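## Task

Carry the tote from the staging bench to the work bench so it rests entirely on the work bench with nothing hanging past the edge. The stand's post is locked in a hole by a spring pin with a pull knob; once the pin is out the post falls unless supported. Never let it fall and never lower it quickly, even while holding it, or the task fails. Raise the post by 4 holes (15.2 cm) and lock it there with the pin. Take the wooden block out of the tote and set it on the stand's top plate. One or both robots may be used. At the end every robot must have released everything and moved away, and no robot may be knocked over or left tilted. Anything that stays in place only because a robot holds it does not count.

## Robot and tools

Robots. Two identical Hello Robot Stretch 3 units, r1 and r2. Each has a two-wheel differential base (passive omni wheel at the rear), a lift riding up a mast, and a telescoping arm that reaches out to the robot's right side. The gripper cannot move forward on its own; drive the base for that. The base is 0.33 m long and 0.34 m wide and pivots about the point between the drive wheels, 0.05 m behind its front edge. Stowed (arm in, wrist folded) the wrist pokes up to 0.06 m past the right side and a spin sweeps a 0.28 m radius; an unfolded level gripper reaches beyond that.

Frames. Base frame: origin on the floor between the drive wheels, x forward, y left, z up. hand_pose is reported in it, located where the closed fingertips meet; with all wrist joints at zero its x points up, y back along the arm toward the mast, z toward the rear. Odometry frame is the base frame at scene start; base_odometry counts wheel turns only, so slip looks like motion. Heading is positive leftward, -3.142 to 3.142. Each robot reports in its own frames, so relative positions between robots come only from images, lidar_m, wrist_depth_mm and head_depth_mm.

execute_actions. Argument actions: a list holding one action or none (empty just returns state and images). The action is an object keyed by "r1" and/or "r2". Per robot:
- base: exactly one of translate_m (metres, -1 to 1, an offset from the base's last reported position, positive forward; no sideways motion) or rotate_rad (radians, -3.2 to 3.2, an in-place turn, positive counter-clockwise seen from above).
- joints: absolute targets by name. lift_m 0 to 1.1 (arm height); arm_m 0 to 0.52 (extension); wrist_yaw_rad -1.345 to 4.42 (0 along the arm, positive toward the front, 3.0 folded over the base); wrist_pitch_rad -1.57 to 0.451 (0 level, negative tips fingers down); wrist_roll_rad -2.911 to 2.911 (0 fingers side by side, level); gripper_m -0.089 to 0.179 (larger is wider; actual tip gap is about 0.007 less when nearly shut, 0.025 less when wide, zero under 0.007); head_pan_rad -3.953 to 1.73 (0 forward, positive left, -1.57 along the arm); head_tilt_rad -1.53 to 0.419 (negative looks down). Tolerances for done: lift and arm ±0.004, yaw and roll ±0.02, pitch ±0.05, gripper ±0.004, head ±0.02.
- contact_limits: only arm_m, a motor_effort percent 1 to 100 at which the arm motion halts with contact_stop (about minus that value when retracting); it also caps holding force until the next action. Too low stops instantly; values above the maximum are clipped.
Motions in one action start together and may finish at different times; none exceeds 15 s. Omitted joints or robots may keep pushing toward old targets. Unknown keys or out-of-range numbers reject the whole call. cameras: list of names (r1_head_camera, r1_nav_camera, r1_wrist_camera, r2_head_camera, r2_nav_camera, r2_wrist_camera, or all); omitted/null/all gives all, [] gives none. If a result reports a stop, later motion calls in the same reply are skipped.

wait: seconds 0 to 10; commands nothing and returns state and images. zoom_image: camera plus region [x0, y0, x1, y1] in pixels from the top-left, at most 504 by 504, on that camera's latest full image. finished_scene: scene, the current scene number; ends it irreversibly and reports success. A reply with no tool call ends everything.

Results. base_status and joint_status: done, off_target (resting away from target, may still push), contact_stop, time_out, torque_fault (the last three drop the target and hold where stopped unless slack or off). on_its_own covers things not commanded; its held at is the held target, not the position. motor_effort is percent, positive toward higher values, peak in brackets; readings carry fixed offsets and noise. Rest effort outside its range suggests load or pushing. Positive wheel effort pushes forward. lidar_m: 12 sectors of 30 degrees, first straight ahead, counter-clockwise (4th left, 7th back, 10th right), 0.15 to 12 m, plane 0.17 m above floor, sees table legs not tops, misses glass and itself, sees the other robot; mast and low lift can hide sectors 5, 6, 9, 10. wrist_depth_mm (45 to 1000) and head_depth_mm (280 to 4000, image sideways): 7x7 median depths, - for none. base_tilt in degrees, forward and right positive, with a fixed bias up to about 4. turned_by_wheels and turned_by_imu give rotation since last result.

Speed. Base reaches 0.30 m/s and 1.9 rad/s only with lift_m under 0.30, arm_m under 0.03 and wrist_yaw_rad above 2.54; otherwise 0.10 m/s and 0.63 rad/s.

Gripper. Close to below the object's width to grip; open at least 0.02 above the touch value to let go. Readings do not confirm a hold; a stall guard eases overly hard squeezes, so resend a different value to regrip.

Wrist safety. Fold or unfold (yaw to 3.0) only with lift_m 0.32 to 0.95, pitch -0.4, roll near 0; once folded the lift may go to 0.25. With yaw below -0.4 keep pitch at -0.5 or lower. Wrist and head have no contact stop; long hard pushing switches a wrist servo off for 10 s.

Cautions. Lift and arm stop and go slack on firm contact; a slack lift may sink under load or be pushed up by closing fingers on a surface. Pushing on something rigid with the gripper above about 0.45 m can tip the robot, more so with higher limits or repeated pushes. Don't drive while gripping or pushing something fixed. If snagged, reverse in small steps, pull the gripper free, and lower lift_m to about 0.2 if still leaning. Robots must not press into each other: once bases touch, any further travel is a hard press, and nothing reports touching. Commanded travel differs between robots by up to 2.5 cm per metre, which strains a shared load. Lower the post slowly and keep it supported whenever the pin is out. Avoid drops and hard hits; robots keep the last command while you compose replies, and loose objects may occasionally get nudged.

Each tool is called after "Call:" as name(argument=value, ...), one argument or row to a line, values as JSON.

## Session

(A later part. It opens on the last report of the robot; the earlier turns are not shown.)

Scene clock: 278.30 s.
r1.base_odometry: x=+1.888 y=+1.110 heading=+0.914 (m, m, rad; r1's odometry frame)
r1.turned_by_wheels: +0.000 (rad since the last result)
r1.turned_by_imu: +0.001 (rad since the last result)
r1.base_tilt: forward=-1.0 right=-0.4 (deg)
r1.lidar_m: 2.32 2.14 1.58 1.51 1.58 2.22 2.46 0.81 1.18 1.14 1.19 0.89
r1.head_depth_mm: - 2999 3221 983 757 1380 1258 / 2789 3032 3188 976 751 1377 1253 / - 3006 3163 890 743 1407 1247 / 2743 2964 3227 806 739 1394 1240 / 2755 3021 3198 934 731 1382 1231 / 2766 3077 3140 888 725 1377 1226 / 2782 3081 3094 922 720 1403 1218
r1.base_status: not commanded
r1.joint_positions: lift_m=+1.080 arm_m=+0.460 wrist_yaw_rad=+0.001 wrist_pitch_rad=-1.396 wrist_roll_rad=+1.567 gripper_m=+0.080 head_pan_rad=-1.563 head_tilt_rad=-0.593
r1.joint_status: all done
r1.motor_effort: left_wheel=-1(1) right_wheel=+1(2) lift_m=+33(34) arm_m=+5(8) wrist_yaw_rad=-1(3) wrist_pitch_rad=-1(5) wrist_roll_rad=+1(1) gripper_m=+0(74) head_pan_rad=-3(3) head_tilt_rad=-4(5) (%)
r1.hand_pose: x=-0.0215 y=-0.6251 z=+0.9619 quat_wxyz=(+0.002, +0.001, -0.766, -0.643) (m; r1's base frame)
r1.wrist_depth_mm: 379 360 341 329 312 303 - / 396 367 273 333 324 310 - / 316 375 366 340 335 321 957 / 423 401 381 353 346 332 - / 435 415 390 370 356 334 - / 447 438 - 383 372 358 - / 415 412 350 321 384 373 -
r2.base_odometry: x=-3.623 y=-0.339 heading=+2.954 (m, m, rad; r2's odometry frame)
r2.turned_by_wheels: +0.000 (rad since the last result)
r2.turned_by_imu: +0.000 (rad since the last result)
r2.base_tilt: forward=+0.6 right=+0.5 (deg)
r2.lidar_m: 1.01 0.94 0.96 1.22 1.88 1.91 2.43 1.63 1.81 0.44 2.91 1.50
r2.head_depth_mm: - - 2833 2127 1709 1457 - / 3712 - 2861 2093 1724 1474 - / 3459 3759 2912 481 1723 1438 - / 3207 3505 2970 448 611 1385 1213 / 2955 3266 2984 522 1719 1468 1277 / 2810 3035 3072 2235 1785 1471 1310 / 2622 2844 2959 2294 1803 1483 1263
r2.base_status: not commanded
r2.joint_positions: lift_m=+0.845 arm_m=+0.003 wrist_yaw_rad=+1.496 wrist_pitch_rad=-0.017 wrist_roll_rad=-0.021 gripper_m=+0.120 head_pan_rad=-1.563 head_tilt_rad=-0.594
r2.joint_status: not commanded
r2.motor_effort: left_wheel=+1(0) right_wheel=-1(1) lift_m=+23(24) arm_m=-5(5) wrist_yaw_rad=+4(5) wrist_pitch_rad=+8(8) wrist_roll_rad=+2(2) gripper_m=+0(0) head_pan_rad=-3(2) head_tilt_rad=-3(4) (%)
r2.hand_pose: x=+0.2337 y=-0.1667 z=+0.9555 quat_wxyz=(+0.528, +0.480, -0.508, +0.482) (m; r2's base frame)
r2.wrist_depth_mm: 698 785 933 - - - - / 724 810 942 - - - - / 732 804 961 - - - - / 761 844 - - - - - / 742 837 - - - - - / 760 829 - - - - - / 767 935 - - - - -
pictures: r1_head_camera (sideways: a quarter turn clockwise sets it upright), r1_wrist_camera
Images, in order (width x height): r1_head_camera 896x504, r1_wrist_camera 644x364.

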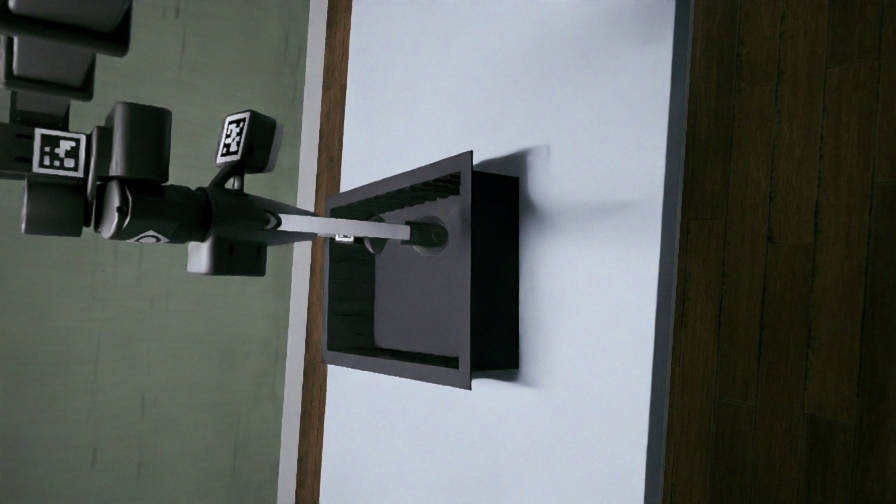

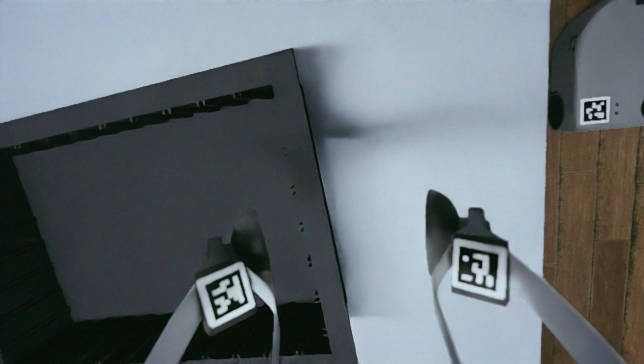

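Call:
execute_actions(
  actions=[
    {"r1":{"base":{"translate_m":0.04},"joints":{"arm_m":0.47,"lift_m":0.98}}},
  ],
  cameras=["r1_wrist_camera"],
)

Call:
execute_actions(
  actions=[
    {"r1":{"joints":{"lift_m":0.915}}},
  ],
  cameras=["r1_wrist_camera"],
)

Scene clock: 280.13 s.
r1.base_odometry: x=+1.912 y=+1.142 heading=+0.914 (m, m, rad; r1's odometry frame)
r1.turned_by_wheels: +0.000 (rad since the last result)
r1.turned_by_imu: +0.000 (rad since the last result)
r1.base_tilt: forward=-1.0 right=-0.4 (deg)
r1.lidar_m: 2.29 2.13 1.58 1.52 1.58 2.21 2.51 0.84 1.18 1.14 1.19 0.85
r1.head_depth_mm: 2702 2960 - 958 757 1390 1264 / 2730 2923 3179 970 750 1381 1251 / 2746 - 3299 880 742 1395 1251 / 2764 2997 3258 945 738 1394 1237 / 2757 3030 3211 869 730 1386 1227 / 2792 3072 3163 929 723 1376 1224 / 2767 3079 3116 922 719 1392 1218
r1.base_status: done
r1.joint_positions: lift_m=+0.980 arm_m=+0.470 wrist_yaw_rad=+0.001 wrist_pitch_rad=-1.396 wrist_roll_rad=+1.567 gripper_m=+0.080 head_pan_rad=-1.563 head_tilt_rad=-0.593
r1.joint_status: all done
r1.motor_effort: left_wheel=-1(2) right_wheel=+1(8) lift_m=+22(29) arm_m=+4(5) wrist_yaw_rad=-1(1) wrist_pitch_rad=-1(1) wrist_roll_rad=+1(1) gripper_m=+0(0) head_pan_rad=-3(2) head_tilt_rad=-4(4) (%)
r1.hand_pose: x=-0.0215 y=-0.6350 z=+0.8624 quat_wxyz=(+0.002, +0.001, -0.766, -0.643) (m; r1's base frame)
r1.wrist_depth_mm: 178 194 163 236 225 216 206 / 266 266 252 242 231 222 213 / 293 279 264 250 239 230 221 / 302 288 269 257 246 234 227 / 317 299 280 263 260 241 236 / 329 310 - 261 267 254 243 / 334 314 280 259 275 260 934
r2.base_odometry: x=-3.623 y=-0.339 heading=+2.954 (m, m, rad; r2's odometry frame)
r2.turned_by_wheels: +0.000 (rad since the last result)
r2.turned_by_imu: +0.000 (rad since the last result)
r2.base_tilt: forward=+0.5 right=+0.6 (deg)
r2.lidar_m: 1.01 0.94 0.96 1.22 1.88 1.91 2.43 1.63 1.81 0.44 2.90 1.50
r2.head_depth_mm: - - 2873 2131 1703 1452 - / 3735 - 2894 2078 1720 1480 - / 3434 3781 2934 481 1734 1444 - / 3215 3543 2945 449 611 1385 1216 / 2972 3259 2974 522 1729 1469 1274 / 2814 3041 3026 2268 1778 1475 1311 / 2621 2828 2956 2294 1800 1487 1263
r2.base_status: not commanded
r2.joint_positions: lift_m=+0.845 arm_m=+0.003 wrist_yaw_rad=+1.496 wrist_pitch_rad=-0.017 wrist_roll_rad=-0.021 gripper_m=+0.120 head_pan_rad=-1.563 head_tilt_rad=-0.594
r2.joint_status: not commanded
r2.motor_effort: left_wheel=+1(1) right_wheel=-1(0) lift_m=+24(24) arm_m=-5(5) wrist_yaw_rad=+5(5) wrist_pitch_rad=+8(8) wrist_roll_rad=+2(2) gripper_m=+0(0) head_pan_rad=-1(3) head_tilt_rad=-4(4) (%)
r2.hand_pose: x=+0.2337 y=-0.1667 z=+0.9555 quat_wxyz=(+0.528, +0.480, -0.508, +0.482) (m; r2's base frame)
r2.wrist_depth_mm: 679 777 905 - - - - / 716 812 937 - - - - / 733 828 946 - - - - / 749 859 - - - - - / 790 865 - - - - - / 781 844 - - - - - / 773 928 - - - - -
pictures: r1_wrist_camera
Images, in order (width x height): r1_wrist_camera 644x364.

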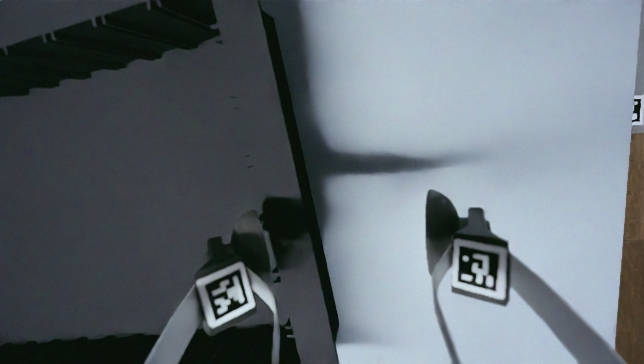

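Scene clock: 282.90 s.
r1.base_odometry: x=+1.912 y=+1.142 heading=+0.914 (m, m, rad; r1's odometry frame)
r1.turned_by_wheels: +0.000 (rad since the last result)
r1.turned_by_imu: +0.001 (rad since the last result)
r1.base_tilt: forward=-1.0 right=-0.3 (deg)
r1.lidar_m: 2.28 2.14 1.58 1.51 1.58 2.21 2.50 0.84 1.18 1.14 1.19 0.86
r1.head_depth_mm: 2727 3022 3223 - - 1394 1255 / 2722 2992 - 893 750 1379 1251 / 2751 3001 - 849 742 1399 1244 / 2749 3031 3197 839 723 1397 1243 / 2742 3049 3195 902 730 1378 1228 / 2755 3055 3147 931 724 1380 1226 / 2777 3077 3089 916 716 1393 1217
r1.base_status: not commanded
r1.joint_positions: lift_m=+0.915 arm_m=+0.470 wrist_yaw_rad=+0.001 wrist_pitch_rad=-1.387 wrist_roll_rad=+1.567 gripper_m=+0.080 head_pan_rad=-1.563 head_tilt_rad=-0.595
r1.joint_status: all done
r1.motor_effort: left_wheel=+1(5) right_wheel=-1(7) lift_m=+22(22) arm_m=+2(4) wrist_yaw_rad=-1(2) wrist_pitch_rad=-3(10) wrist_roll_rad=+1(1) gripper_m=-1(5) head_pan_rad=-3(4) head_tilt_rad=-3(4) (%)
r1.hand_pose: x=-0.0215 y=-0.6376 z=+0.7976 quat_wxyz=(+0.002, +0.001, -0.769, -0.640) (m; r1's base frame)
r1.wrist_depth_mm: 170 190 97 175 169 160 153 / 209 199 100 179 173 166 157 / 218 208 105 185 178 170 162 / 225 215 200 187 184 175 168 / 237 223 209 110 193 180 172 / 244 231 115 112 198 187 177 / 257 245 225 116 204 193 180
r2.base_odometry: x=-3.623 y=-0.339 heading=+2.954 (m, m, rad; r2's odometry frame)
r2.turned_by_wheels: +0.000 (rad since the last result)
r2.turned_by_imu: +0.000 (rad since the last result)
r2.base_tilt: forward=+0.5 right=+0.4 (deg)
r2.lidar_m: 1.01 0.94 0.96 1.22 1.88 1.91 2.44 1.63 1.81 0.44 2.90 1.50
r2.head_depth_mm: - - 2836 2148 1715 1456 - / 3781 - 2889 2081 1734 1467 - / 3438 3729 2954 480 1730 1432 - / 3186 3538 2991 450 612 1391 1215 / 2927 3196 3021 523 1717 1460 1268 / 2785 3038 3028 2258 1784 1475 1309 / 2627 2858 2957 2255 1788 1485 1265
r2.base_status: not commanded
r2.joint_positions: lift_m=+0.845 arm_m=+0.003 wrist_yaw_rad=+1.496 wrist_pitch_rad=-0.017 wrist_roll_rad=-0.021 gripper_m=+0.120 head_pan_rad=-1.563 head_tilt_rad=-0.594
r2.joint_status: not commanded
r2.motor_effort: left_wheel=+0(1) right_wheel=+0(0) lift_m=+23(24) arm_m=-5(5) wrist_yaw_rad=+5(5) wrist_pitch_rad=+8(8) wrist_roll_rad=+2(2) gripper_m=+0(0) head_pan_rad=-1(2) head_tilt_rad=-3(4) (%)
r2.hand_pose: x=+0.2337 y=-0.1667 z=+0.9555 quat_wxyz=(+0.528, +0.480, -0.508, +0.482) (m; r2's base frame)
r2.wrist_depth_mm: 672 770 912 - - - - / 719 794 927 - - - - / 721 816 962 - - - - / 750 859 - - - - - / 765 852 - - - - - / 772 839 - - - - - / 780 911 - - - - -
pictures: r1_wrist_camera
Images, in order (width x height): r1_wrist_camera 644x364.

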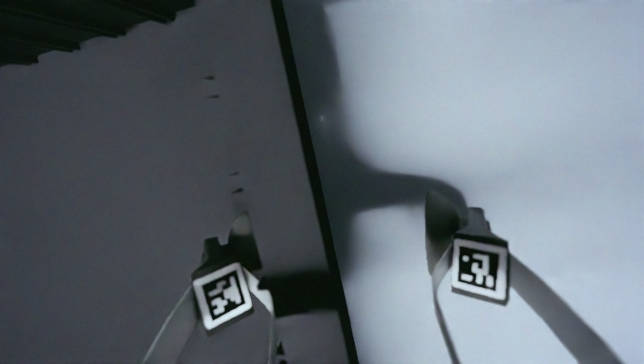

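Call:
execute_actions(
  actions=[
    {"r1":{"joints":{"gripper_m":-0.03,"arm_m":0.49}}},
  ],
  cameras=["r1_wrist_camera"],
)

Call:
execute_actions(
  actions=[
    {"r1":{"joints":{"lift_m":1.05}}},
  ],
  cameras=["r1_head_camera"],
)

Scene clock: 284.60 s.
r1.base_odometry: x=+1.912 y=+1.142 heading=+0.914 (m, m, rad; r1's odometry frame)
r1.turned_by_wheels: +0.000 (rad since the last result)
r1.turned_by_imu: +0.000 (rad since the last result)
r1.base_tilt: forward=-1.0 right=-0.3 (deg)
r1.lidar_m: 2.28 2.14 1.59 1.52 1.58 2.22 2.50 0.84 1.18 1.14 1.19 0.86
r1.head_depth_mm: 2708 2994 3199 - - 1399 1259 / 2752 2994 - 895 749 1378 1251 / 2766 2975 - 879 742 1400 1243 / 2737 3039 3246 906 738 1389 1226 / 2757 3041 3183 897 730 1377 1231 / 2798 3049 3145 928 723 1406 1220 / 2760 3081 3147 917 718 1394 1216
r1.base_status: not commanded
r1.joint_positions: lift_m=+0.915 arm_m=+0.490 wrist_yaw_rad=+0.001 wrist_pitch_rad=-1.401 wrist_roll_rad=+1.567 gripper_m=-0.029 head_pan_rad=-1.563 head_tilt_rad=-0.595
r1.joint_status: all done
r1.motor_effort: left_wheel=+1(1) right_wheel=+0(0) lift_m=+21(22) arm_m=+6(6) wrist_yaw_rad=-1(1) wrist_pitch_rad=+1(3) wrist_roll_rad=+1(1) gripper_m=-24(100) head_pan_rad=-4(3) head_tilt_rad=-3(3) (%)
r1.hand_pose: x=-0.0215 y=-0.6537 z=+0.7973 quat_wxyz=(+0.002, +0.001, -0.764, -0.645) (m; r1's base frame)
r1.wrist_depth_mm: 171 185 181 94 169 161 154 / 207 198 187 96 173 165 158 / 214 205 193 99 178 171 164 / 223 213 201 102 184 176 169 / 232 222 209 105 184 181 173 / 242 229 220 108 107 186 179 / 253 240 226 163 200 196 184
r2.base_odometry: x=-3.623 y=-0.339 heading=+2.954 (m, m, rad; r2's odometry frame)
r2.turned_by_wheels: +0.000 (rad since the last result)
r2.turned_by_imu: +0.000 (rad since the last result)
r2.base_tilt: forward=+0.4 right=+0.6 (deg)
r2.lidar_m: 1.01 0.94 0.96 1.22 1.88 1.90 2.44 1.63 1.81 0.44 2.90 1.50
r2.head_depth_mm: - - 2851 2142 1705 1448 - / 3708 - 2880 2094 1718 1471 - / 3434 3791 2896 480 1739 1442 - / 3184 3513 2947 449 612 1384 1219 / 2947 3283 3001 523 1727 1462 1276 / 2768 3057 3037 2258 1774 1476 1322 / 2612 2850 2972 2278 1799 1486 1265
r2.base_status: not commanded
r2.joint_positions: lift_m=+0.845 arm_m=+0.003 wrist_yaw_rad=+1.496 wrist_pitch_rad=-0.017 wrist_roll_rad=-0.021 gripper_m=+0.120 head_pan_rad=-1.563 head_tilt_rad=-0.594
r2.joint_status: not commanded
r2.motor_effort: left_wheel=+0(1) right_wheel=+0(1) lift_m=+24(24) arm_m=-5(5) wrist_yaw_rad=+5(5) wrist_pitch_rad=+8(8) wrist_roll_rad=+2(2) gripper_m=+0(1) head_pan_rad=-1(2) head_tilt_rad=-3(3) (%)
r2.hand_pose: x=+0.2337 y=-0.1667 z=+0.9555 quat_wxyz=(+0.528, +0.480, -0.508, +0.482) (m; r2's base frame)
r2.wrist_depth_mm: 687 795 911 - - - - / 697 791 936 - - - - / 722 817 948 - - - - / 729 841 - - - - - / 772 821 - - - - - / 779 839 - - - - - / 771 930 - - - - -
pictures: r1_wrist_camera
Images, in order (width x height): r1_wrist_camera 644x364.

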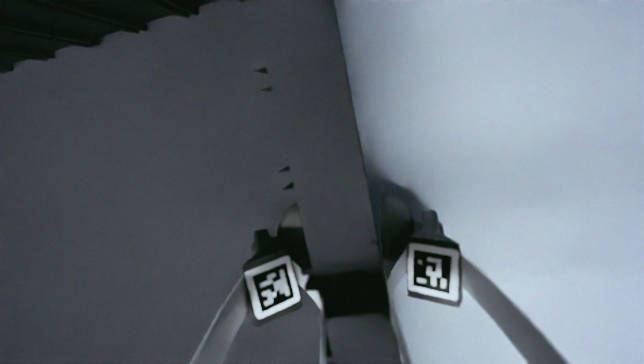

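Scene clock: 286.67 s.
r1.base_odometry: x=+1.912 y=+1.142 heading=+0.914 (m, m, rad; r1's odometry frame)
r1.turned_by_wheels: +0.000 (rad since the last result)
r1.turned_by_imu: +0.001 (rad since the last result)
r1.base_tilt: forward=-0.8 right=-0.4 (deg)
r1.lidar_m: 2.28 2.14 1.58 1.51 1.58 2.21 2.51 0.84 1.18 1.14 1.19 0.86
r1.head_depth_mm: 2658 3122 3191 977 754 1387 1257 / 2666 3037 3218 891 749 1379 1251 / 2657 - 3089 705 743 1395 1247 / 2737 3008 1069 713 736 1389 1236 / 2747 3035 3184 838 732 1378 1232 / 2744 3056 3140 926 723 1379 1214 / 2786 3094 3126 917 720 1391 1219
r1.base_status: not commanded
r1.joint_positions: lift_m=+1.050 arm_m=+0.490 wrist_yaw_rad=+0.002 wrist_pitch_rad=-1.410 wrist_roll_rad=+1.567 gripper_m=-0.023 head_pan_rad=-1.563 head_tilt_rad=-0.595
r1.joint_status: all done
r1.on_its_own: gripper_m is held at -0.024, not at your -0.030, by its stall guard, which is not easing now
r1.motor_effort: left_wheel=+1(1) right_wheel=-1(2) lift_m=+35(36) arm_m=+4(5) wrist_yaw_rad=-2(2) wrist_pitch_rad=+3(4) wrist_roll_rad=+1(2) gripper_m=-15(25) head_pan_rad=-2(2) head_tilt_rad=-3(3) (%)
r1.hand_pose: x=-0.0215 y=-0.6517 z=+0.9315 quat_wxyz=(+0.002, +0.002, -0.762, -0.648) (m; r1's base frame)
r1.wrist_depth_mm: 233 250 225 112 285 276 269 / 334 282 238 116 292 287 277 / 346 297 249 120 303 291 286 / 364 313 262 124 311 299 943 / 373 325 273 126 323 313 968 / 355 333 292 129 326 320 - / 287 268 262 234 343 332 -
r2.base_odometry: x=-3.623 y=-0.339 heading=+2.954 (m, m, rad; r2's odometry frame)
r2.turned_by_wheels: +0.000 (rad since the last result)
r2.turned_by_imu: +0.000 (rad since the last result)
r2.base_tilt: forward=+0.5 right=+0.5 (deg)
r2.lidar_m: 1.01 0.94 0.96 1.22 1.88 1.90 2.43 1.62 1.81 0.44 2.90 1.51
r2.head_depth_mm: - - 2873 2148 1697 1461 - / 3709 - 2846 2067 1728 1474 - / 3468 3775 2908 480 1732 1447 - / 3202 3486 2962 449 611 1389 1216 / 2987 3252 3018 522 1722 1461 1272 / 2761 2991 3075 2250 1785 1473 1312 / 2609 2854 2952 2263 1798 1486 1260
r2.base_status: not commanded
r2.joint_positions: lift_m=+0.845 arm_m=+0.003 wrist_yaw_rad=+1.496 wrist_pitch_rad=-0.017 wrist_roll_rad=-0.021 gripper_m=+0.120 head_pan_rad=-1.563 head_tilt_rad=-0.594
r2.joint_status: not commanded
r2.motor_effort: left_wheel=+0(0) right_wheel=-1(0) lift_m=+23(24) arm_m=-5(5) wrist_yaw_rad=+5(5) wrist_pitch_rad=+8(8) wrist_roll_rad=+2(2) gripper_m=-1(0) head_pan_rad=-2(3) head_tilt_rad=-4(4) (%)
r2.hand_pose: x=+0.2337 y=-0.1667 z=+0.9555 quat_wxyz=(+0.528, +0.480, -0.508, +0.482) (m; r2's base frame)
r2.wrist_depth_mm: 688 795 934 - - - - / 704 791 914 - - - - / 716 834 940 - - - - / 759 838 - - - - - / 752 830 - - - - - / 769 853 - - - - - / 774 938 - - - - -
pictures: r1_head_camera (sideways: a quarter turn clockwise sets it upright)
Images, in order (width x height): r1_head_camera 896x504.

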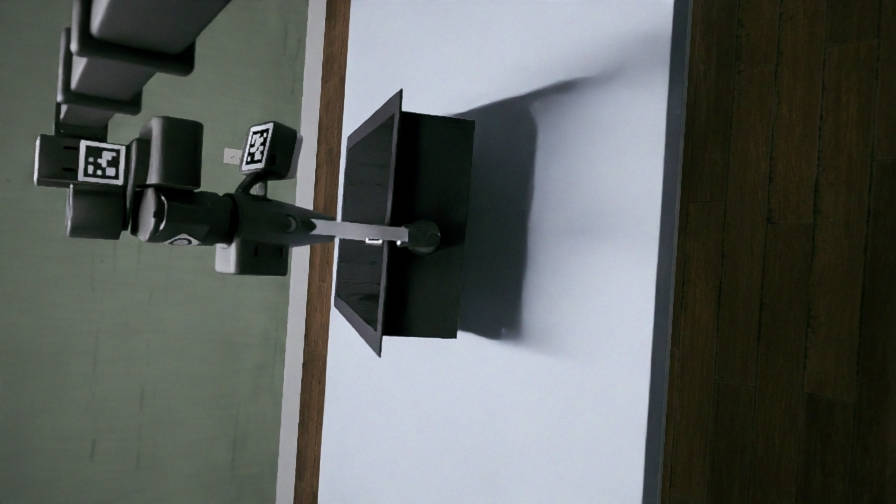

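Call:
execute_actions(
  actions=[
    {"r1":{"joints":{"lift_m":1.1,"gripper_m":-0.05}}},
  ],
  cameras=["r1_head_camera"],
)

Call:
execute_actions(
  actions=[
    {"r1":{"joints":{"arm_m":0.3}}},
  ],
  cameras=["r1_head_camera"],
)

Scene clock: 288.13 s.
r1.base_odometry: x=+1.912 y=+1.142 heading=+0.914 (m, m, rad; r1's odometry frame)
r1.turned_by_wheels: +0.000 (rad since the last result)
r1.turned_by_imu: +0.000 (rad since the last result)
r1.base_tilt: forward=-0.9 right=-0.4 (deg)
r1.lidar_m: 2.28 2.14 1.59 1.51 1.58 2.21 2.50 0.84 1.18 1.14 1.19 0.85
r1.head_depth_mm: 2797 3012 3205 982 754 1384 1256 / 2782 3001 3212 895 749 1380 1254 / - 2977 3223 853 743 1394 1248 / 2743 3014 3212 859 738 1391 1239 / 2744 3039 3220 869 730 1378 1226 / 2758 3083 3127 923 724 1375 1225 / 2765 3058 3124 921 719 1397 1213
r1.base_status: not commanded
r1.joint_positions: lift_m=+1.100 arm_m=+0.490 wrist_yaw_rad=+0.002 wrist_pitch_rad=-1.431 wrist_roll_rad=+1.569 gripper_m=-0.046 head_pan_rad=-1.563 head_tilt_rad=-0.595
r1.joint_status: gripper_m off_target (ended at -0.046, target -0.050); the others done
r1.motor_effort: left_wheel=+1(1) right_wheel=-1(1) lift_m=+36(38) arm_m=+4(3) wrist_yaw_rad=-1(1) wrist_pitch_rad=+9(9) wrist_roll_rad=+0(2) gripper_m=-24(100) head_pan_rad=-3(4) head_tilt_rad=-3(3) (%)
r1.hand_pose: x=-0.0215 y=-0.6461 z=+0.9811 quat_wxyz=(+0.002, +0.001, -0.754, -0.656) (m; r1's base frame)
r1.wrist_depth_mm: 225 228 237 121 331 324 - / 356 309 260 124 340 327 - / 375 331 267 128 344 342 - / 371 344 276 131 355 350 - / 376 357 283 130 364 362 - / 365 360 301 131 187 369 - / 313 281 275 243 396 390 -
r2.base_odometry: x=-3.623 y=-0.339 heading=+2.954 (m, m, rad; r2's odometry frame)
r2.turned_by_wheels: +0.000 (rad since the last result)
r2.turned_by_imu: +0.000 (rad since the last result)
r2.base_tilt: forward=+0.5 right=+0.6 (deg)
r2.lidar_m: 1.01 0.94 0.96 1.22 1.88 1.90 2.43 1.63 1.82 0.45 2.91 1.50
r2.head_depth_mm: - - 2842 2149 1704 1456 - / 3708 - 2863 2094 1719 1458 - / 3464 3808 2934 481 1745 1445 - / 3184 3508 2951 449 612 1384 1212 / 2953 3252 2999 522 1717 1460 1281 / 2766 3035 3013 2247 1794 1474 1313 / 2645 2854 2917 2257 1807 1483 1262
r2.base_status: not commanded
r2.joint_positions: lift_m=+0.845 arm_m=+0.003 wrist_yaw_rad=+1.496 wrist_pitch_rad=-0.017 wrist_roll_rad=-0.021 gripper_m=+0.120 head_pan_rad=-1.563 head_tilt_rad=-0.594
r2.joint_status: not commanded
r2.motor_effort: left_wheel=+1(1) right_wheel=-1(0) lift_m=+24(24) arm_m=-5(4) wrist_yaw_rad=+5(5) wrist_pitch_rad=+8(8) wrist_roll_rad=+2(2) gripper_m=+0(0) head_pan_rad=-3(2) head_tilt_rad=-4(4) (%)
r2.hand_pose: x=+0.2337 y=-0.1667 z=+0.9555 quat_wxyz=(+0.528, +0.480, -0.508, +0.482) (m; r2's base frame)
r2.wrist_depth_mm: 701 781 899 - - - - / 691 801 921 - - - - / 703 826 957 - - - - / 749 850 - - - - - / 757 837 - - - - - / 780 838 - - - - - / 767 946 - - - - -
pictures: r1_head_camera (sideways: a quarter turn clockwise sets it upright)
Images, in order (width x height): r1_head_camera 896x504.

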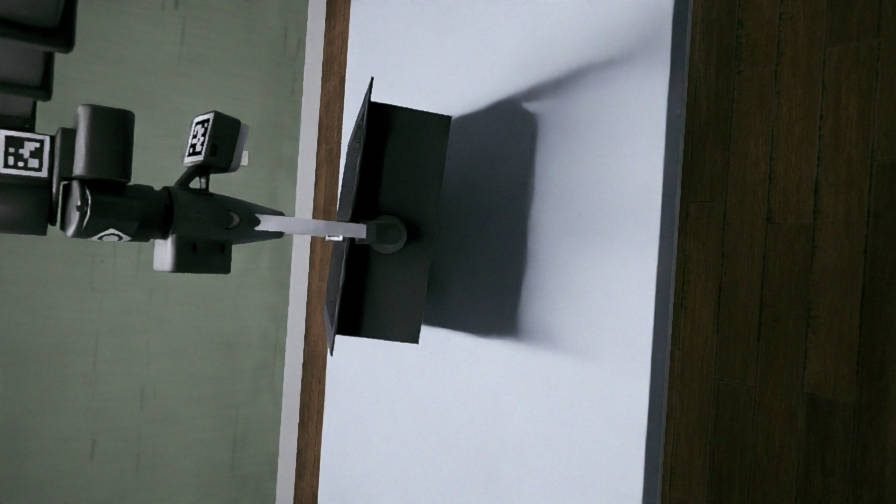

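Scene clock: 290.77 s.
r1.base_odometry: x=+1.912 y=+1.142 heading=+0.914 (m, m, rad; r1's odometry frame)
r1.turned_by_wheels: +0.000 (rad since the last result)
r1.turned_by_imu: +0.001 (rad since the last result)
r1.base_tilt: forward=-0.9 right=-0.3 (deg)
r1.lidar_m: 2.28 2.14 1.58 1.52 1.58 2.21 2.50 0.84 1.18 1.14 1.19 0.86
r1.head_depth_mm: 2801 3057 3186 983 755 1380 1257 / - 3141 1228 772 519 1384 1251 / - - 3121 880 675 1404 1244 / 2760 2992 1195 875 683 1391 1242 / 2768 3057 3211 509 686 1384 1228 / 2774 3069 3161 924 722 1379 1225 / 2759 3048 3093 914 718 1401 1215
r1.base_status: not commanded
r1.joint_positions: lift_m=+1.100 arm_m=+0.300 wrist_yaw_rad=+0.002 wrist_pitch_rad=-1.431 wrist_roll_rad=+1.569 gripper_m=-0.040 head_pan_rad=-1.563 head_tilt_rad=-0.595
r1.joint_status: all done
r1.on_its_own: gripper_m is held at -0.041, not at your -0.050, by its stall guard, which is not easing now
r1.motor_effort: left_wheel=+1(1) right_wheel=+0(1) lift_m=+36(36) arm_m=-4(9) wrist_yaw_rad=-1(1) wrist_pitch_rad=+10(9) wrist_roll_rad=+1(1) gripper_m=-23(25) head_pan_rad=-2(3) head_tilt_rad=-3(3) (%)
r1.hand_pose: x=-0.0215 y=-0.4568 z=+0.9811 quat_wxyz=(+0.002, +0.001, -0.754, -0.656) (m; r1's base frame)
r1.wrist_depth_mm: 243 225 238 124 - 946 - / 354 320 267 126 - - - / 376 347 274 129 - - - / 371 355 282 132 - - - / 368 370 291 131 - - - / 369 366 306 132 - - - / 324 283 275 248 - - -
r2.base_odometry: x=-3.623 y=-0.339 heading=+2.954 (m, m, rad; r2's odometry frame)
r2.turned_by_wheels: +0.000 (rad since the last result)
r2.turned_by_imu: +0.000 (rad since the last result)
r2.base_tilt: forward=+0.6 right=+0.5 (deg)
r2.lidar_m: 1.01 0.94 0.96 1.22 1.88 1.90 2.43 1.63 1.81 0.44 2.91 1.50
r2.head_depth_mm: - - 2814 2137 1718 1454 - / 3725 - 2883 2085 1726 1465 - / 3471 3790 2907 481 1750 1452 - / 3264 3517 2950 449 613 1380 1215 / 2984 3259 2994 522 1718 1467 1274 / 2809 3030 3079 2257 1793 1461 1304 / 2615 2840 2985 2266 1797 1492 1264
r2.base_status: not commanded
r2.joint_positions: lift_m=+0.845 arm_m=+0.003 wrist_yaw_rad=+1.496 wrist_pitch_rad=-0.017 wrist_roll_rad=-0.021 gripper_m=+0.120 head_pan_rad=-1.563 head_tilt_rad=-0.594
r2.joint_status: not commanded
r2.motor_effort: left_wheel=+1(0) right_wheel=+0(0) lift_m=+23(24) arm_m=-5(5) wrist_yaw_rad=+5(5) wrist_pitch_rad=+8(8) wrist_roll_rad=+2(2) gripper_m=+0(0) head_pan_rad=-3(3) head_tilt_rad=-4(3) (%)
r2.hand_pose: x=+0.2337 y=-0.1667 z=+0.9555 quat_wxyz=(+0.528, +0.480, -0.508, +0.482) (m; r2's base frame)
r2.wrist_depth_mm: 704 775 902 - - - - / 704 792 939 - - - - / 719 818 975 - - - - / 741 866 - - - - - / 744 848 - - - - - / 790 842 - - - - - / 795 895 - - - - -
pictures: r1_head_camera (sideways: a quarter turn clockwise sets it upright)
Images, in order (width x height): r1_head_camera 896x504.

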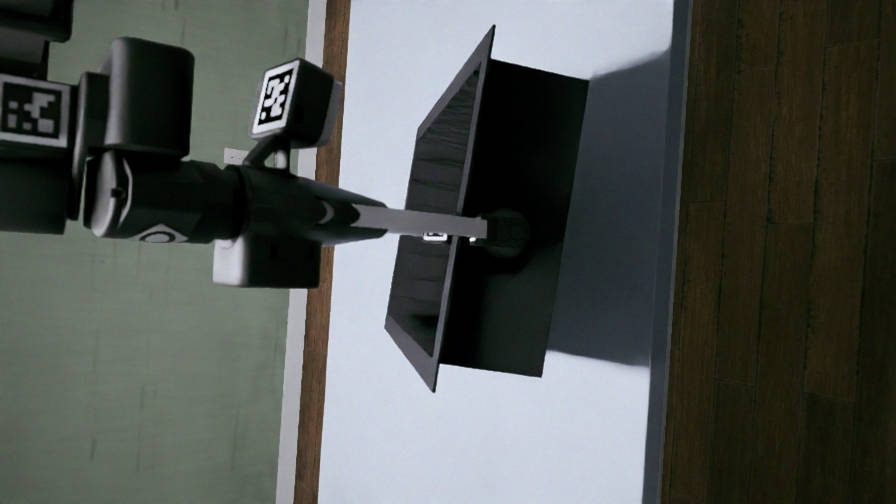

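Call:
execute_actions(
  actions=[
    {"r1":{"joints":{"wrist_pitch_rad":-1.0,"arm_m":0.2}}},
  ],
  cameras=["r1_head_camera"],
)

Call:
execute_actions(
  actions=[
    {"r1":{"base":{"translate_m":-1.0}}},
  ],
  cameras=["r1_head_camera"],
)

Scene clock: 292.87 s.
r1.base_odometry: x=+1.912 y=+1.142 heading=+0.914 (m, m, rad; r1's odometry frame)
r1.turned_by_wheels: +0.000 (rad since the last result)
r1.turned_by_imu: +0.000 (rad since the last result)
r1.base_tilt: forward=-1.0 right=-0.3 (deg)
r1.lidar_m: 2.28 2.14 1.58 1.52 1.58 2.21 2.51 0.84 1.18 1.14 1.19 0.85
r1.head_depth_mm: - - 3221 946 754 1381 1259 / - - 3197 594 680 1378 1247 / - - - 697 677 1397 1244 / 2774 3041 - 496 693 1393 1236 / 2775 3040 835 497 706 1381 1228 / 2743 3057 3146 859 724 1380 1222 / 2761 3071 3115 918 718 1396 1215
r1.base_status: not commanded
r1.joint_positions: lift_m=+1.100 arm_m=+0.200 wrist_yaw_rad=+0.002 wrist_pitch_rad=-1.065 wrist_roll_rad=+1.570 gripper_m=-0.037 head_pan_rad=-1.563 head_tilt_rad=-0.595
r1.joint_status: wrist_pitch_rad off_target (ended at -1.065, target -1.000); the others done
r1.on_its_own: gripper_m is held at -0.038, not at your -0.050, by its stall guard, which is still easing
r1.motor_effort: left_wheel=+0(0) right_wheel=+0(0) lift_m=+35(36) arm_m=-5(4) wrist_yaw_rad=-2(1) wrist_pitch_rad=+19(22) wrist_roll_rad=+0(1) gripper_m=-25(26) head_pan_rad=-4(2) head_tilt_rad=-3(3) (%)
r1.hand_pose: x=-0.0214 y=-0.4482 z=+1.0023 quat_wxyz=(+0.001, +0.001, -0.861, -0.508) (m; r1's base frame)
r1.wrist_depth_mm: 646 241 242 128 190 926 839 / 375 364 296 131 192 954 846 / 389 401 308 134 194 - 889 / 396 411 313 191 197 - 875 / - 417 323 134 - - 938 / - 385 334 134 178 - 956 / - 294 269 243 204 - -
r2.base_odometry: x=-3.623 y=-0.339 heading=+2.954 (m, m, rad; r2's odometry frame)
r2.turned_by_wheels: +0.000 (rad since the last result)
r2.turned_by_imu: +0.000 (rad since the last result)
r2.base_tilt: forward=+0.4 right=+0.6 (deg)
r2.lidar_m: 1.01 0.94 0.96 1.22 1.88 1.91 2.44 1.63 1.81 0.45 2.90 1.50
r2.head_depth_mm: - - 2859 2128 1714 1453 - / 3706 - 2911 2064 1734 1470 - / 3443 3758 2943 480 1720 1456 - / 3178 3475 2951 448 611 1386 1215 / 2996 3239 2984 523 1731 1466 1271 / 2802 3000 3059 2242 1781 1472 1318 / 2627 2865 2940 2257 1798 1484 1268
r2.base_status: not commanded
r2.joint_positions: lift_m=+0.845 arm_m=+0.003 wrist_yaw_rad=+1.496 wrist_pitch_rad=-0.017 wrist_roll_rad=-0.021 gripper_m=+0.120 head_pan_rad=-1.563 head_tilt_rad=-0.594
r2.joint_status: not commanded
r2.motor_effort: left_wheel=+1(1) right_wheel=-1(1) lift_m=+23(24) arm_m=-4(5) wrist_yaw_rad=+5(4) wrist_pitch_rad=+8(8) wrist_roll_rad=+2(2) gripper_m=+0(0) head_pan_rad=-2(2) head_tilt_rad=-4(4) (%)
r2.hand_pose: x=+0.2337 y=-0.1667 z=+0.9555 quat_wxyz=(+0.528, +0.480, -0.508, +0.482) (m; r2's base frame)
r2.wrist_depth_mm: 702 791 877 - - - - / 707 818 957 - - - - / 716 813 964 - - - - / 732 844 - - - - - / 751 863 - - - - - / 804 840 - - - - - / 793 928 - - - - -
pictures: r1_head_camera (sideways: a quarter turn clockwise sets it upright)
Images, in order (width x height): r1_head_camera 896x504.

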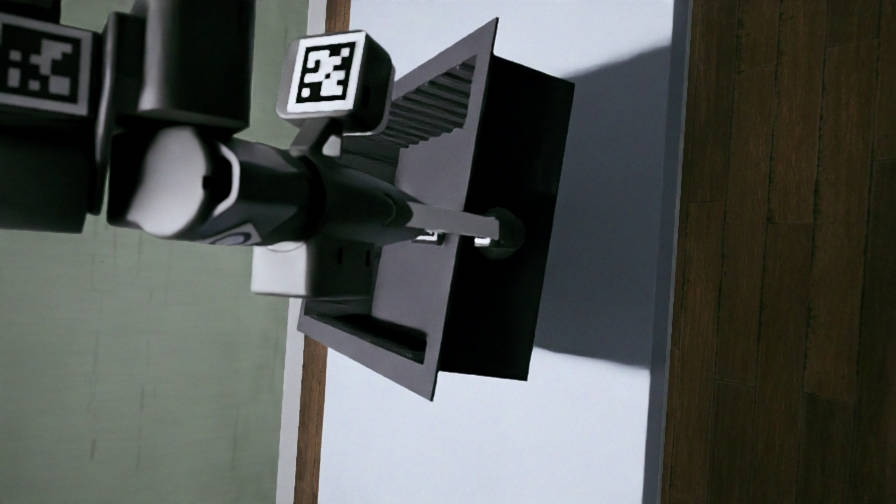

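Scene clock: 304.10 s.
r1.base_odometry: x=+1.302 y=+0.350 heading=+0.914 (m, m, rad; r1's odometry frame)
r1.turned_by_wheels: +0.000 (rad since the last result)
r1.turned_by_imu: +0.004 (rad since the last result)
r1.base_tilt: forward=-1.0 right=-0.4 (deg)
r1.lidar_m: 3.26 2.16 1.58 1.52 1.62 2.24 2.92 1.54 3.30 1.15 0.55 1.63
r1.head_depth_mm: - - 3229 2306 1832 1497 1255 / - - 3206 594 1661 1480 1247 / - - - 693 1647 1468 1244 / 2744 2999 - 498 1689 1467 1238 / 2754 3040 831 498 1719 1458 1229 / 2764 3034 3172 1049 1605 1439 1228 / 2773 3039 3122 917 796 1400 976
r1.base_status: done
r1.joint_positions: lift_m=+1.100 arm_m=+0.200 wrist_yaw_rad=+0.002 wrist_pitch_rad=-1.064 wrist_roll_rad=+1.570 gripper_m=-0.037 head_pan_rad=-1.563 head_tilt_rad=-0.595
r1.joint_status: not commanded
r1.on_its_own: gripper_m is held at -0.038, not at your -0.050, by its stall guard, which is not easing now
r1.motor_effort: left_wheel=+0(3) right_wheel=+1(5) lift_m=+35(35) arm_m=-4(4) wrist_yaw_rad=-2(2) wrist_pitch_rad=+19(19) wrist_roll_rad=+0(0) gripper_m=-24(25) head_pan_rad=-3(2) head_tilt_rad=-3(4) (%)
r1.hand_pose: x=-0.0214 y=-0.4484 z=+1.0024 quat_wxyz=(+0.001, +0.001, -0.862, -0.508) (m; r1's base frame)
r1.wrist_depth_mm: - 239 242 128 190 917 838 / 373 359 296 130 193 924 859 / 392 403 303 133 196 - 898 / 394 399 312 191 197 - 907 / - 414 321 133 842 - 951 / - 380 329 135 178 - 980 / - 291 272 247 206 - -
r2.base_odometry: x=-3.623 y=-0.339 heading=+2.954 (m, m, rad; r2's odometry frame)
r2.turned_by_wheels: +0.000 (rad since the last result)
r2.turned_by_imu: -0.001 (rad since the last result)
r2.base_tilt: forward=+0.5 right=+0.6 (deg)
r2.lidar_m: 1.01 0.94 0.96 1.22 1.88 1.91 2.43 1.63 1.81 0.44 2.90 1.49
r2.head_depth_mm: - - 2842 2146 1711 1461 - / 3781 3995 2856 2081 1720 1474 - / 3481 3776 2909 480 1739 1444 - / 3205 3504 2933 449 612 1382 1217 / 2981 3288 3005 522 1715 1467 1282 / 2795 3025 3084 2261 1787 1475 1313 / 2640 2852 2982 2259 1812 1483 1265
r2.base_status: not commanded
r2.joint_positions: lift_m=+0.845 arm_m=+0.003 wrist_yaw_rad=+1.496 wrist_pitch_rad=-0.017 wrist_roll_rad=-0.021 gripper_m=+0.120 head_pan_rad=-1.563 head_tilt_rad=-0.594
r2.joint_status: not commanded
r2.motor_effort: left_wheel=+1(1) right_wheel=+0(0) lift_m=+23(24) arm_m=-5(5) wrist_yaw_rad=+5(4) wrist_pitch_rad=+8(8) wrist_roll_rad=+2(2) gripper_m=+0(0) head_pan_rad=-1(2) head_tilt_rad=-4(4) (%)
r2.hand_pose: x=+0.2337 y=-0.1667 z=+0.9555 quat_wxyz=(+0.528, +0.480, -0.508, +0.482) (m; r2's base frame)
r2.wrist_depth_mm: 696 770 876 - - - - / 692 795 926 - - - - / 710 823 983 - - - - / 741 833 - - - - - / 756 829 - - - - - / 768 852 - - - - - / 761 941 - - - - -
pictures: r1_head_camera (sideways: a quarter turn clockwise sets it upright)
Images, in order (width x height): r1_head_camera 896x504.

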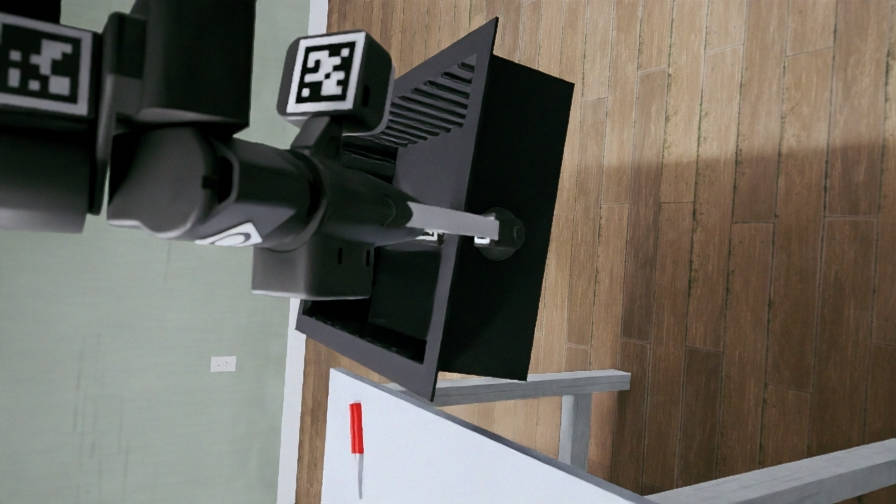

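Stable. Continue.

Call:
execute_actions(
  actions=[
    {"r1":{"base":{"translate_m":-1.0}}},
  ],
  cameras=[],
)

Call:
execute_actions(
  actions=[
    {"r1":{"base":{"translate_m":-1.0},"joints":{"arm_m":0.3}}},
  ],
  cameras=["r1_head_camera"],
)

Scene clock: 315.53 s.
r1.base_odometry: x=+0.691 y=-0.442 heading=+0.914 (m, m, rad; r1's odometry frame)
r1.turned_by_wheels: +0.000 (rad since the last result)
r1.turned_by_imu: +0.004 (rad since the last result)
r1.base_tilt: forward=-1.1 right=-0.4 (deg)
r1.lidar_m: 2.72 2.16 1.62 1.57 1.63 2.27 1.95 0.66 0.68 3.17 3.31 1.34
r1.head_depth_mm: - - 3199 1338 1548 1494 1264 / - - 3181 596 1662 1487 1247 / - - - 692 1648 1477 1248 / 2714 3022 - 497 1695 1458 1244 / 2744 3019 829 497 1714 1452 1229 / 2730 3038 3158 2081 1767 1439 1225 / 2751 3041 3119 2240 1756 1437 1218
r1.base_status: done
r1.joint_positions: lift_m=+1.100 arm_m=+0.200 wrist_yaw_rad=+0.002 wrist_pitch_rad=-1.064 wrist_roll_rad=+1.570 gripper_m=-0.037 head_pan_rad=-1.563 head_tilt_rad=-0.595
r1.joint_status: not commanded
r1.on_its_own: gripper_m is held at -0.038, not at your -0.050, by its stall guard, which is not easing now
r1.motor_effort: left_wheel=+0(4) right_wheel=+1(5) lift_m=+35(35) arm_m=-5(4) wrist_yaw_rad=-1(1) wrist_pitch_rad=+19(19) wrist_roll_rad=+0(0) gripper_m=-24(25) head_pan_rad=-3(3) head_tilt_rad=-4(4) (%)
r1.hand_pose: x=-0.0214 y=-0.4484 z=+1.0024 quat_wxyz=(+0.001, +0.001, -0.862, -0.508) (m; r1's base frame)
r1.wrist_depth_mm: - 241 242 128 191 908 821 / 377 357 294 131 192 946 854 / 389 402 305 134 195 - 863 / 392 413 313 191 198 - 929 / - 420 319 134 - - 937 / - 384 330 135 178 - 980 / - 293 270 245 206 - -
r2.base_odometry: x=-3.623 y=-0.339 heading=+2.954 (m, m, rad; r2's odometry frame)
r2.turned_by_wheels: +0.000 (rad since the last result)
r2.turned_by_imu: -0.001 (rad since the last result)
r2.base_tilt: forward=+0.6 right=+0.6 (deg)
r2.lidar_m: 1.01 0.94 0.95 1.22 1.88 1.91 2.43 1.62 1.81 0.44 2.90 1.50
r2.head_depth_mm: - - 2850 2127 1703 1453 - / 3769 - 2894 2072 1720 1475 - / 3458 3771 2928 480 1738 1454 - / 3227 3537 2983 449 611 1387 1212 / 2969 3296 3016 524 1719 1461 1276 / 2806 3022 3026 2247 1795 1483 1311 / 2624 2833 2975 2260 1787 1481 1266
r2.base_status: not commanded
r2.joint_positions: lift_m=+0.845 arm_m=+0.003 wrist_yaw_rad=+1.496 wrist_pitch_rad=-0.017 wrist_roll_rad=-0.021 gripper_m=+0.120 head_pan_rad=-1.563 head_tilt_rad=-0.594
r2.joint_status: not commanded
r2.motor_effort: left_wheel=+1(1) right_wheel=+0(0) lift_m=+24(24) arm_m=-5(5) wrist_yaw_rad=+5(5) wrist_pitch_rad=+8(8) wrist_roll_rad=+2(1) gripper_m=+0(0) head_pan_rad=-2(2) head_tilt_rad=-3(4) (%)
r2.hand_pose: x=+0.2337 y=-0.1667 z=+0.9555 quat_wxyz=(+0.528, +0.480, -0.508, +0.482) (m; r2's base frame)
r2.wrist_depth_mm: 694 779 919 - - - - / 705 788 972 - - - - / 713 808 988 - - - - / 762 830 - - - - - / 755 821 - - - - - / 789 874 - - - - - / 766 938 - - - - -
pictures: none
No camera images: the call's "cameras" was empty. Leave "cameras" out to get every camera's image.

Scene clock: 326.77 s.
r1.base_odometry: x=+0.081 y=-1.234 heading=+0.914 (m, m, rad; r1's odometry frame)
r1.turned_by_wheels: +0.000 (rad since the last result)
r1.turned_by_imu: +0.005 (rad since the last result)
r1.base_tilt: forward=-0.9 right=-0.3 (deg)
r1.lidar_m: 2.30 2.21 1.63 1.59 1.65 2.31 3.46 1.00 1.12 1.09 0.67 0.65
r1.head_depth_mm: 2743 2992 3192 976 756 648 1262 / - 3016 832 600 749 644 1250 / - - 916 585 744 640 1244 / 2680 2913 910 593 736 636 1239 / 2695 2992 863 587 728 649 1230 / 2730 3017 3155 927 724 643 1220 / 2718 3013 3069 922 716 638 1218
r1.base_status: done
r1.joint_positions: lift_m=+1.100 arm_m=+0.300 wrist_yaw_rad=+0.002 wrist_pitch_rad=-1.064 wrist_roll_rad=+1.570 gripper_m=-0.037 head_pan_rad=-1.563 head_tilt_rad=-0.595
r1.joint_status: all done
r1.on_its_own: gripper_m is held at -0.038, not at your -0.050, by its stall guard, which is not easing now
r1.motor_effort: left_wheel=+0(4) right_wheel=+1(5) lift_m=+35(35) arm_m=+5(6) wrist_yaw_rad=-1(1) wrist_pitch_rad=+19(19) wrist_roll_rad=+0(0) gripper_m=-25(25) head_pan_rad=-4(3) head_tilt_rad=-4(2) (%)
r1.hand_pose: x=-0.0214 y=-0.5476 z=+1.0024 quat_wxyz=(+0.001, +0.001, -0.862, -0.508) (m; r1's base frame)
r1.wrist_depth_mm: - 240 242 128 189 307 282 / 370 361 295 131 192 319 294 / 387 403 302 134 194 328 304 / 399 403 309 191 196 338 312 / - 415 319 133 374 349 324 / - 380 331 135 178 355 339 / - 295 270 246 206 384 350
r2.base_odometry: x=-3.623 y=-0.339 heading=+2.954 (m, m, rad; r2's odometry frame)
r2.turned_by_wheels: +0.000 (rad since the last result)
r2.turned_by_imu: -0.001 (rad since the last result)
r2.base_tilt: forward=+0.5 right=+0.6 (deg)
r2.lidar_m: 1.01 0.94 0.96 1.22 1.88 1.91 2.43 1.63 1.81 0.45 2.90 1.50
r2.head_depth_mm: - - 2854 2136 1706 1457 - / 3731 - 2888 2077 1723 1469 - / 3428 3781 2936 480 1717 1442 - / 3183 3550 2938 450 612 1382 1215 / 2957 3263 2957 523 1712 1467 1275 / 2788 3030 3004 2279 1786 1473 1312 / 2614 2819 2934 2261 1788 1479 1264
r2.base_status: not commanded
r2.joint_positions: lift_m=+0.845 arm_m=+0.003 wrist_yaw_rad=+1.496 wrist_pitch_rad=-0.017 wrist_roll_rad=-0.021 gripper_m=+0.120 head_pan_rad=-1.563 head_tilt_rad=-0.594
r2.joint_status: not commanded
r2.motor_effort: left_wheel=+0(1) right_wheel=+0(0) lift_m=+24(24) arm_m=-5(5) wrist_yaw_rad=+5(5) wrist_pitch_rad=+8(8) wrist_roll_rad=+2(2) gripper_m=-1(0) head_pan_rad=-3(3) head_tilt_rad=-4(4) (%)
r2.hand_pose: x=+0.2337 y=-0.1667 z=+0.9555 quat_wxyz=(+0.528, +0.480, -0.508, +0.482) (m; r2's base frame)
r2.wrist_depth_mm: 684 768 913 - - - - / 696 800 947 - - - - / 719 816 959 - - - - / 742 832 - - - - - / 763 859 - - - - - / 783 842 - - - - - / 777 901 - - - - -
pictures: r1_head_camera (sideways: a quarter turn clockwise sets it upright)
Images, in order (width x height): r1_head_camera 896x504.

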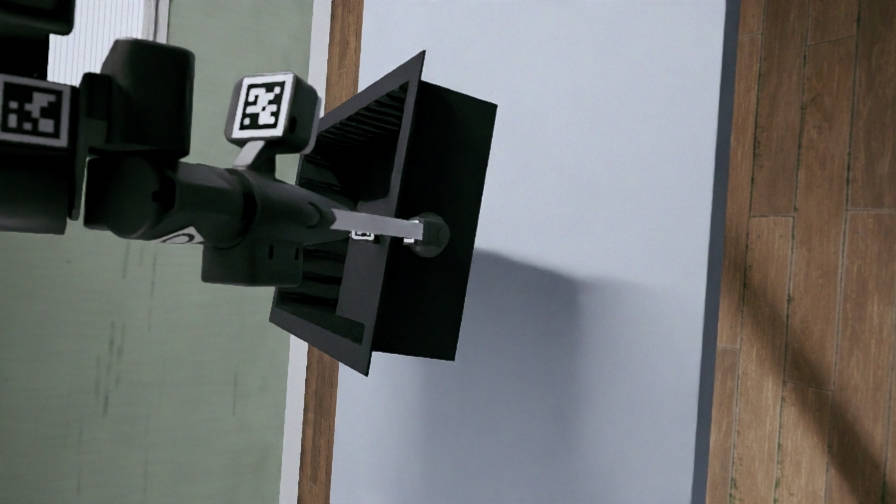

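Call:
execute_actions(
  actions=[
    {"r1":{"joints":{"lift_m":0.97}}},
  ],
  cameras=["r1_head_camera"],
)

Call:
execute_actions(
  actions=[
    {"r1":{"joints":{"lift_m":0.93}}},
  ],
  cameras=["r1_head_camera"],
)

Scene clock: 328.90 s.
r1.base_odometry: x=+0.081 y=-1.234 heading=+0.914 (m, m, rad; r1's odometry frame)
r1.turned_by_wheels: +0.000 (rad since the last result)
r1.turned_by_imu: +0.001 (rad since the last result)
r1.base_tilt: forward=-1.0 right=-0.3 (deg)
r1.lidar_m: 2.30 2.21 1.64 1.59 1.66 2.31 3.46 1.00 1.12 1.09 0.67 0.65
r1.head_depth_mm: 2639 2938 - 940 754 649 1259 / 2664 2932 - 913 702 644 1252 / 2676 2927 - 839 674 639 1241 / 2728 3021 3181 804 674 635 1235 / 2719 2984 3226 805 668 647 1232 / 2719 3001 3130 931 725 642 1221 / 2722 3056 3104 918 717 639 1213
r1.base_status: not commanded
r1.joint_positions: lift_m=+0.970 arm_m=+0.300 wrist_yaw_rad=+0.002 wrist_pitch_rad=-1.061 wrist_roll_rad=+1.570 gripper_m=-0.037 head_pan_rad=-1.563 head_tilt_rad=-0.595
r1.joint_status: all done
r1.on_its_own: gripper_m is held at -0.038, not at your -0.050, by its stall guard, which is not easing now
r1.motor_effort: left_wheel=+0(0) right_wheel=+2(1) lift_m=+25(29) arm_m=+5(4) wrist_yaw_rad=-1(1) wrist_pitch_rad=+18(19) wrist_roll_rad=+0(0) gripper_m=-23(24) head_pan_rad=-3(2) head_tilt_rad=-3(2) (%)
r1.hand_pose: x=-0.0214 y=-0.5483 z=+0.8733 quat_wxyz=(+0.001, +0.001, -0.862, -0.506) (m; r1's base frame)
r1.wrist_depth_mm: 271 233 240 127 217 203 183 / 349 344 280 129 223 209 187 / 375 373 289 132 230 215 193 / 375 385 295 238 221 223 198 / 385 407 306 133 246 231 204 / 379 376 322 133 179 233 210 / - 283 272 245 212 253 216
r2.base_odometry: x=-3.623 y=-0.339 heading=+2.954 (m, m, rad; r2's odometry frame)
r2.turned_by_wheels: +0.000 (rad since the last result)
r2.turned_by_imu: +0.000 (rad since the last result)
r2.base_tilt: forward=+0.5 right=+0.5 (deg)
r2.lidar_m: 1.01 0.94 0.96 1.22 1.88 1.91 2.43 1.63 1.81 0.44 2.91 1.50
r2.head_depth_mm: - - 2855 2126 1707 1455 - / 3744 - 2916 2080 1732 1469 - / 3462 3774 2901 480 1739 1444 - / 3194 3573 2942 449 611 1387 1212 / 2964 3276 3009 524 1704 1474 1276 / 2796 3056 3047 2253 1778 1470 1314 / 2620 2835 2938 2269 1806 1478 1258
r2.base_status: not commanded
r2.joint_positions: lift_m=+0.845 arm_m=+0.003 wrist_yaw_rad=+1.496 wrist_pitch_rad=-0.017 wrist_roll_rad=-0.021 gripper_m=+0.120 head_pan_rad=-1.563 head_tilt_rad=-0.594
r2.joint_status: not commanded
r2.motor_effort: left_wheel=+0(1) right_wheel=+0(0) lift_m=+24(24) arm_m=-4(5) wrist_yaw_rad=+4(5) wrist_pitch_rad=+8(8) wrist_roll_rad=+2(2) gripper_m=+0(0) head_pan_rad=-2(2) head_tilt_rad=-3(4) (%)
r2.hand_pose: x=+0.2337 y=-0.1667 z=+0.9555 quat_wxyz=(+0.528, +0.480, -0.508, +0.482) (m; r2's base frame)
r2.wrist_depth_mm: 686 793 911 - - - - / 685 791 935 - - - - / 720 812 934 - - - - / 725 842 - - - - - / 764 839 - - - - - / 789 877 - - - - - / 772 942 - - - - -
pictures: r1_head_camera (sideways: a quarter turn clockwise sets it upright)
Images, in order (width x height): r1_head_camera 896x504.

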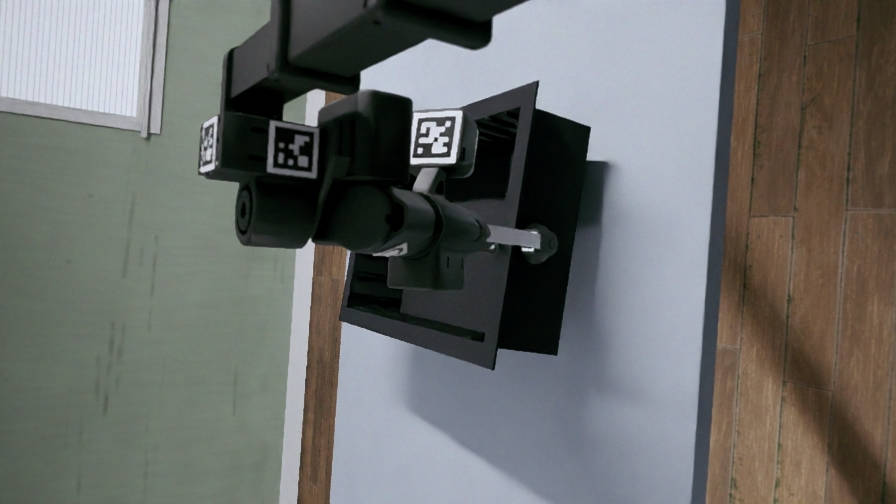

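Scene clock: 330.07 s.
r1.base_odometry: x=+0.081 y=-1.234 heading=+0.914 (m, m, rad; r1's odometry frame)
r1.turned_by_wheels: +0.000 (rad since the last result)
r1.turned_by_imu: +0.000 (rad since the last result)
r1.base_tilt: forward=-0.8 right=-0.4 (deg)
r1.lidar_m: 2.30 2.21 1.63 1.59 1.66 2.30 3.46 1.00 1.12 1.09 0.67 0.65
r1.head_depth_mm: 2634 2967 3173 - 708 648 1261 / 2661 2987 - 913 702 645 1253 / 2688 2985 - - 685 638 1245 / 2690 2976 3153 - 689 636 1236 / 2703 2984 3175 838 676 647 1228 / 2721 3020 3162 927 722 644 1219 / 2736 3037 3131 920 717 639 1214
r1.base_status: not commanded
r1.joint_positions: lift_m=+0.930 arm_m=+0.300 wrist_yaw_rad=+0.002 wrist_pitch_rad=-1.047 wrist_roll_rad=+1.570 gripper_m=-0.037 head_pan_rad=-1.563 head_tilt_rad=-0.595
r1.joint_status: all done
r1.on_its_own: gripper_m is held at -0.038, not at your -0.050, by its stall guard, which is not easing now
r1.motor_effort: left_wheel=+0(0) right_wheel=+1(1) lift_m=+24(24) arm_m=+5(5) wrist_yaw_rad=-2(2) wrist_pitch_rad=+14(18) wrist_roll_rad=+0(0) gripper_m=-22(24) head_pan_rad=-3(3) head_tilt_rad=-3(4) (%)
r1.hand_pose: x=-0.0214 y=-0.5515 z=+0.8347 quat_wxyz=(+0.001, +0.001, -0.866, -0.500) (m; r1's base frame)
r1.wrist_depth_mm: 225 230 237 121 185 170 153 / 354 310 259 124 191 176 159 / 370 332 268 128 198 181 162 / 372 342 275 131 201 186 167 / 378 352 285 130 208 193 171 / 363 356 302 130 194 196 177 / 319 281 269 241 224 213 183
r2.base_odometry: x=-3.623 y=-0.339 heading=+2.954 (m, m, rad; r2's odometry frame)
r2.turned_by_wheels: +0.000 (rad since the last result)
r2.turned_by_imu: +0.000 (rad since the last result)
r2.base_tilt: forward=+0.4 right=+0.6 (deg)
r2.lidar_m: 1.01 0.94 0.96 1.22 1.88 1.90 2.43 1.63 1.81 0.45 2.91 1.50
r2.head_depth_mm: - - 2845 2146 1717 1455 - / 3746 - 2905 2076 1725 1469 - / 3428 3767 2911 480 1730 1441 - / 3155 3551 2958 449 611 1385 1216 / 2969 3241 2990 523 1705 1466 1275 / 2791 3046 3050 2246 1782 1475 1310 / 2600 2830 2954 2273 1790 1489 1261
r2.base_status: not commanded
r2.joint_positions: lift_m=+0.845 arm_m=+0.003 wrist_yaw_rad=+1.496 wrist_pitch_rad=-0.017 wrist_roll_rad=-0.021 gripper_m=+0.120 head_pan_rad=-1.563 head_tilt_rad=-0.594
r2.joint_status: not commanded
r2.motor_effort: left_wheel=+0(0) right_wheel=+0(1) lift_m=+24(24) arm_m=-5(5) wrist_yaw_rad=+5(4) wrist_pitch_rad=+8(8) wrist_roll_rad=+2(2) gripper_m=-1(0) head_pan_rad=-3(2) head_tilt_rad=-4(4) (%)
r2.hand_pose: x=+0.2337 y=-0.1667 z=+0.9555 quat_wxyz=(+0.528, +0.480, -0.508, +0.482) (m; r2's base frame)
r2.wrist_depth_mm: 686 769 905 - - - - / 701 810 923 - - - - / 721 829 981 - - - - / 726 819 - - - - - / 764 864 - - - - - / 783 854 - - - - - / 780 959 - - - - -
pictures: r1_head_camera (sideways: a quarter turn clockwise sets it upright)
Images, in order (width x height): r1_head_camera 896x504.

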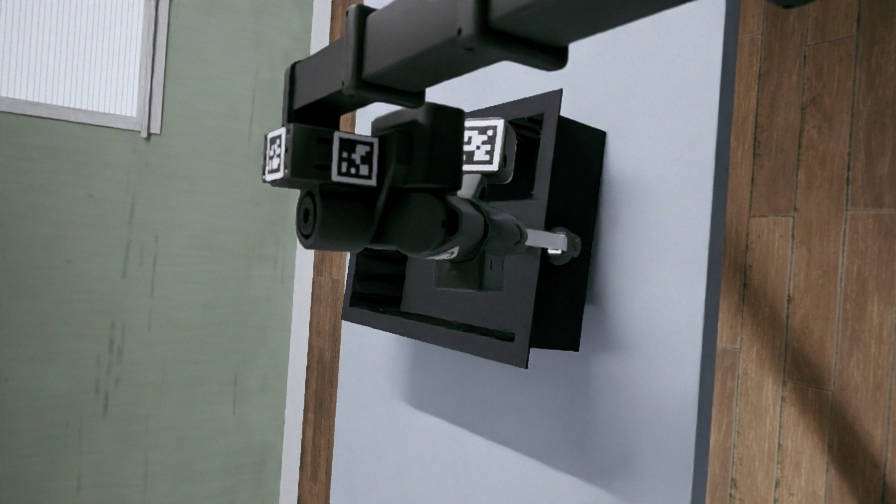

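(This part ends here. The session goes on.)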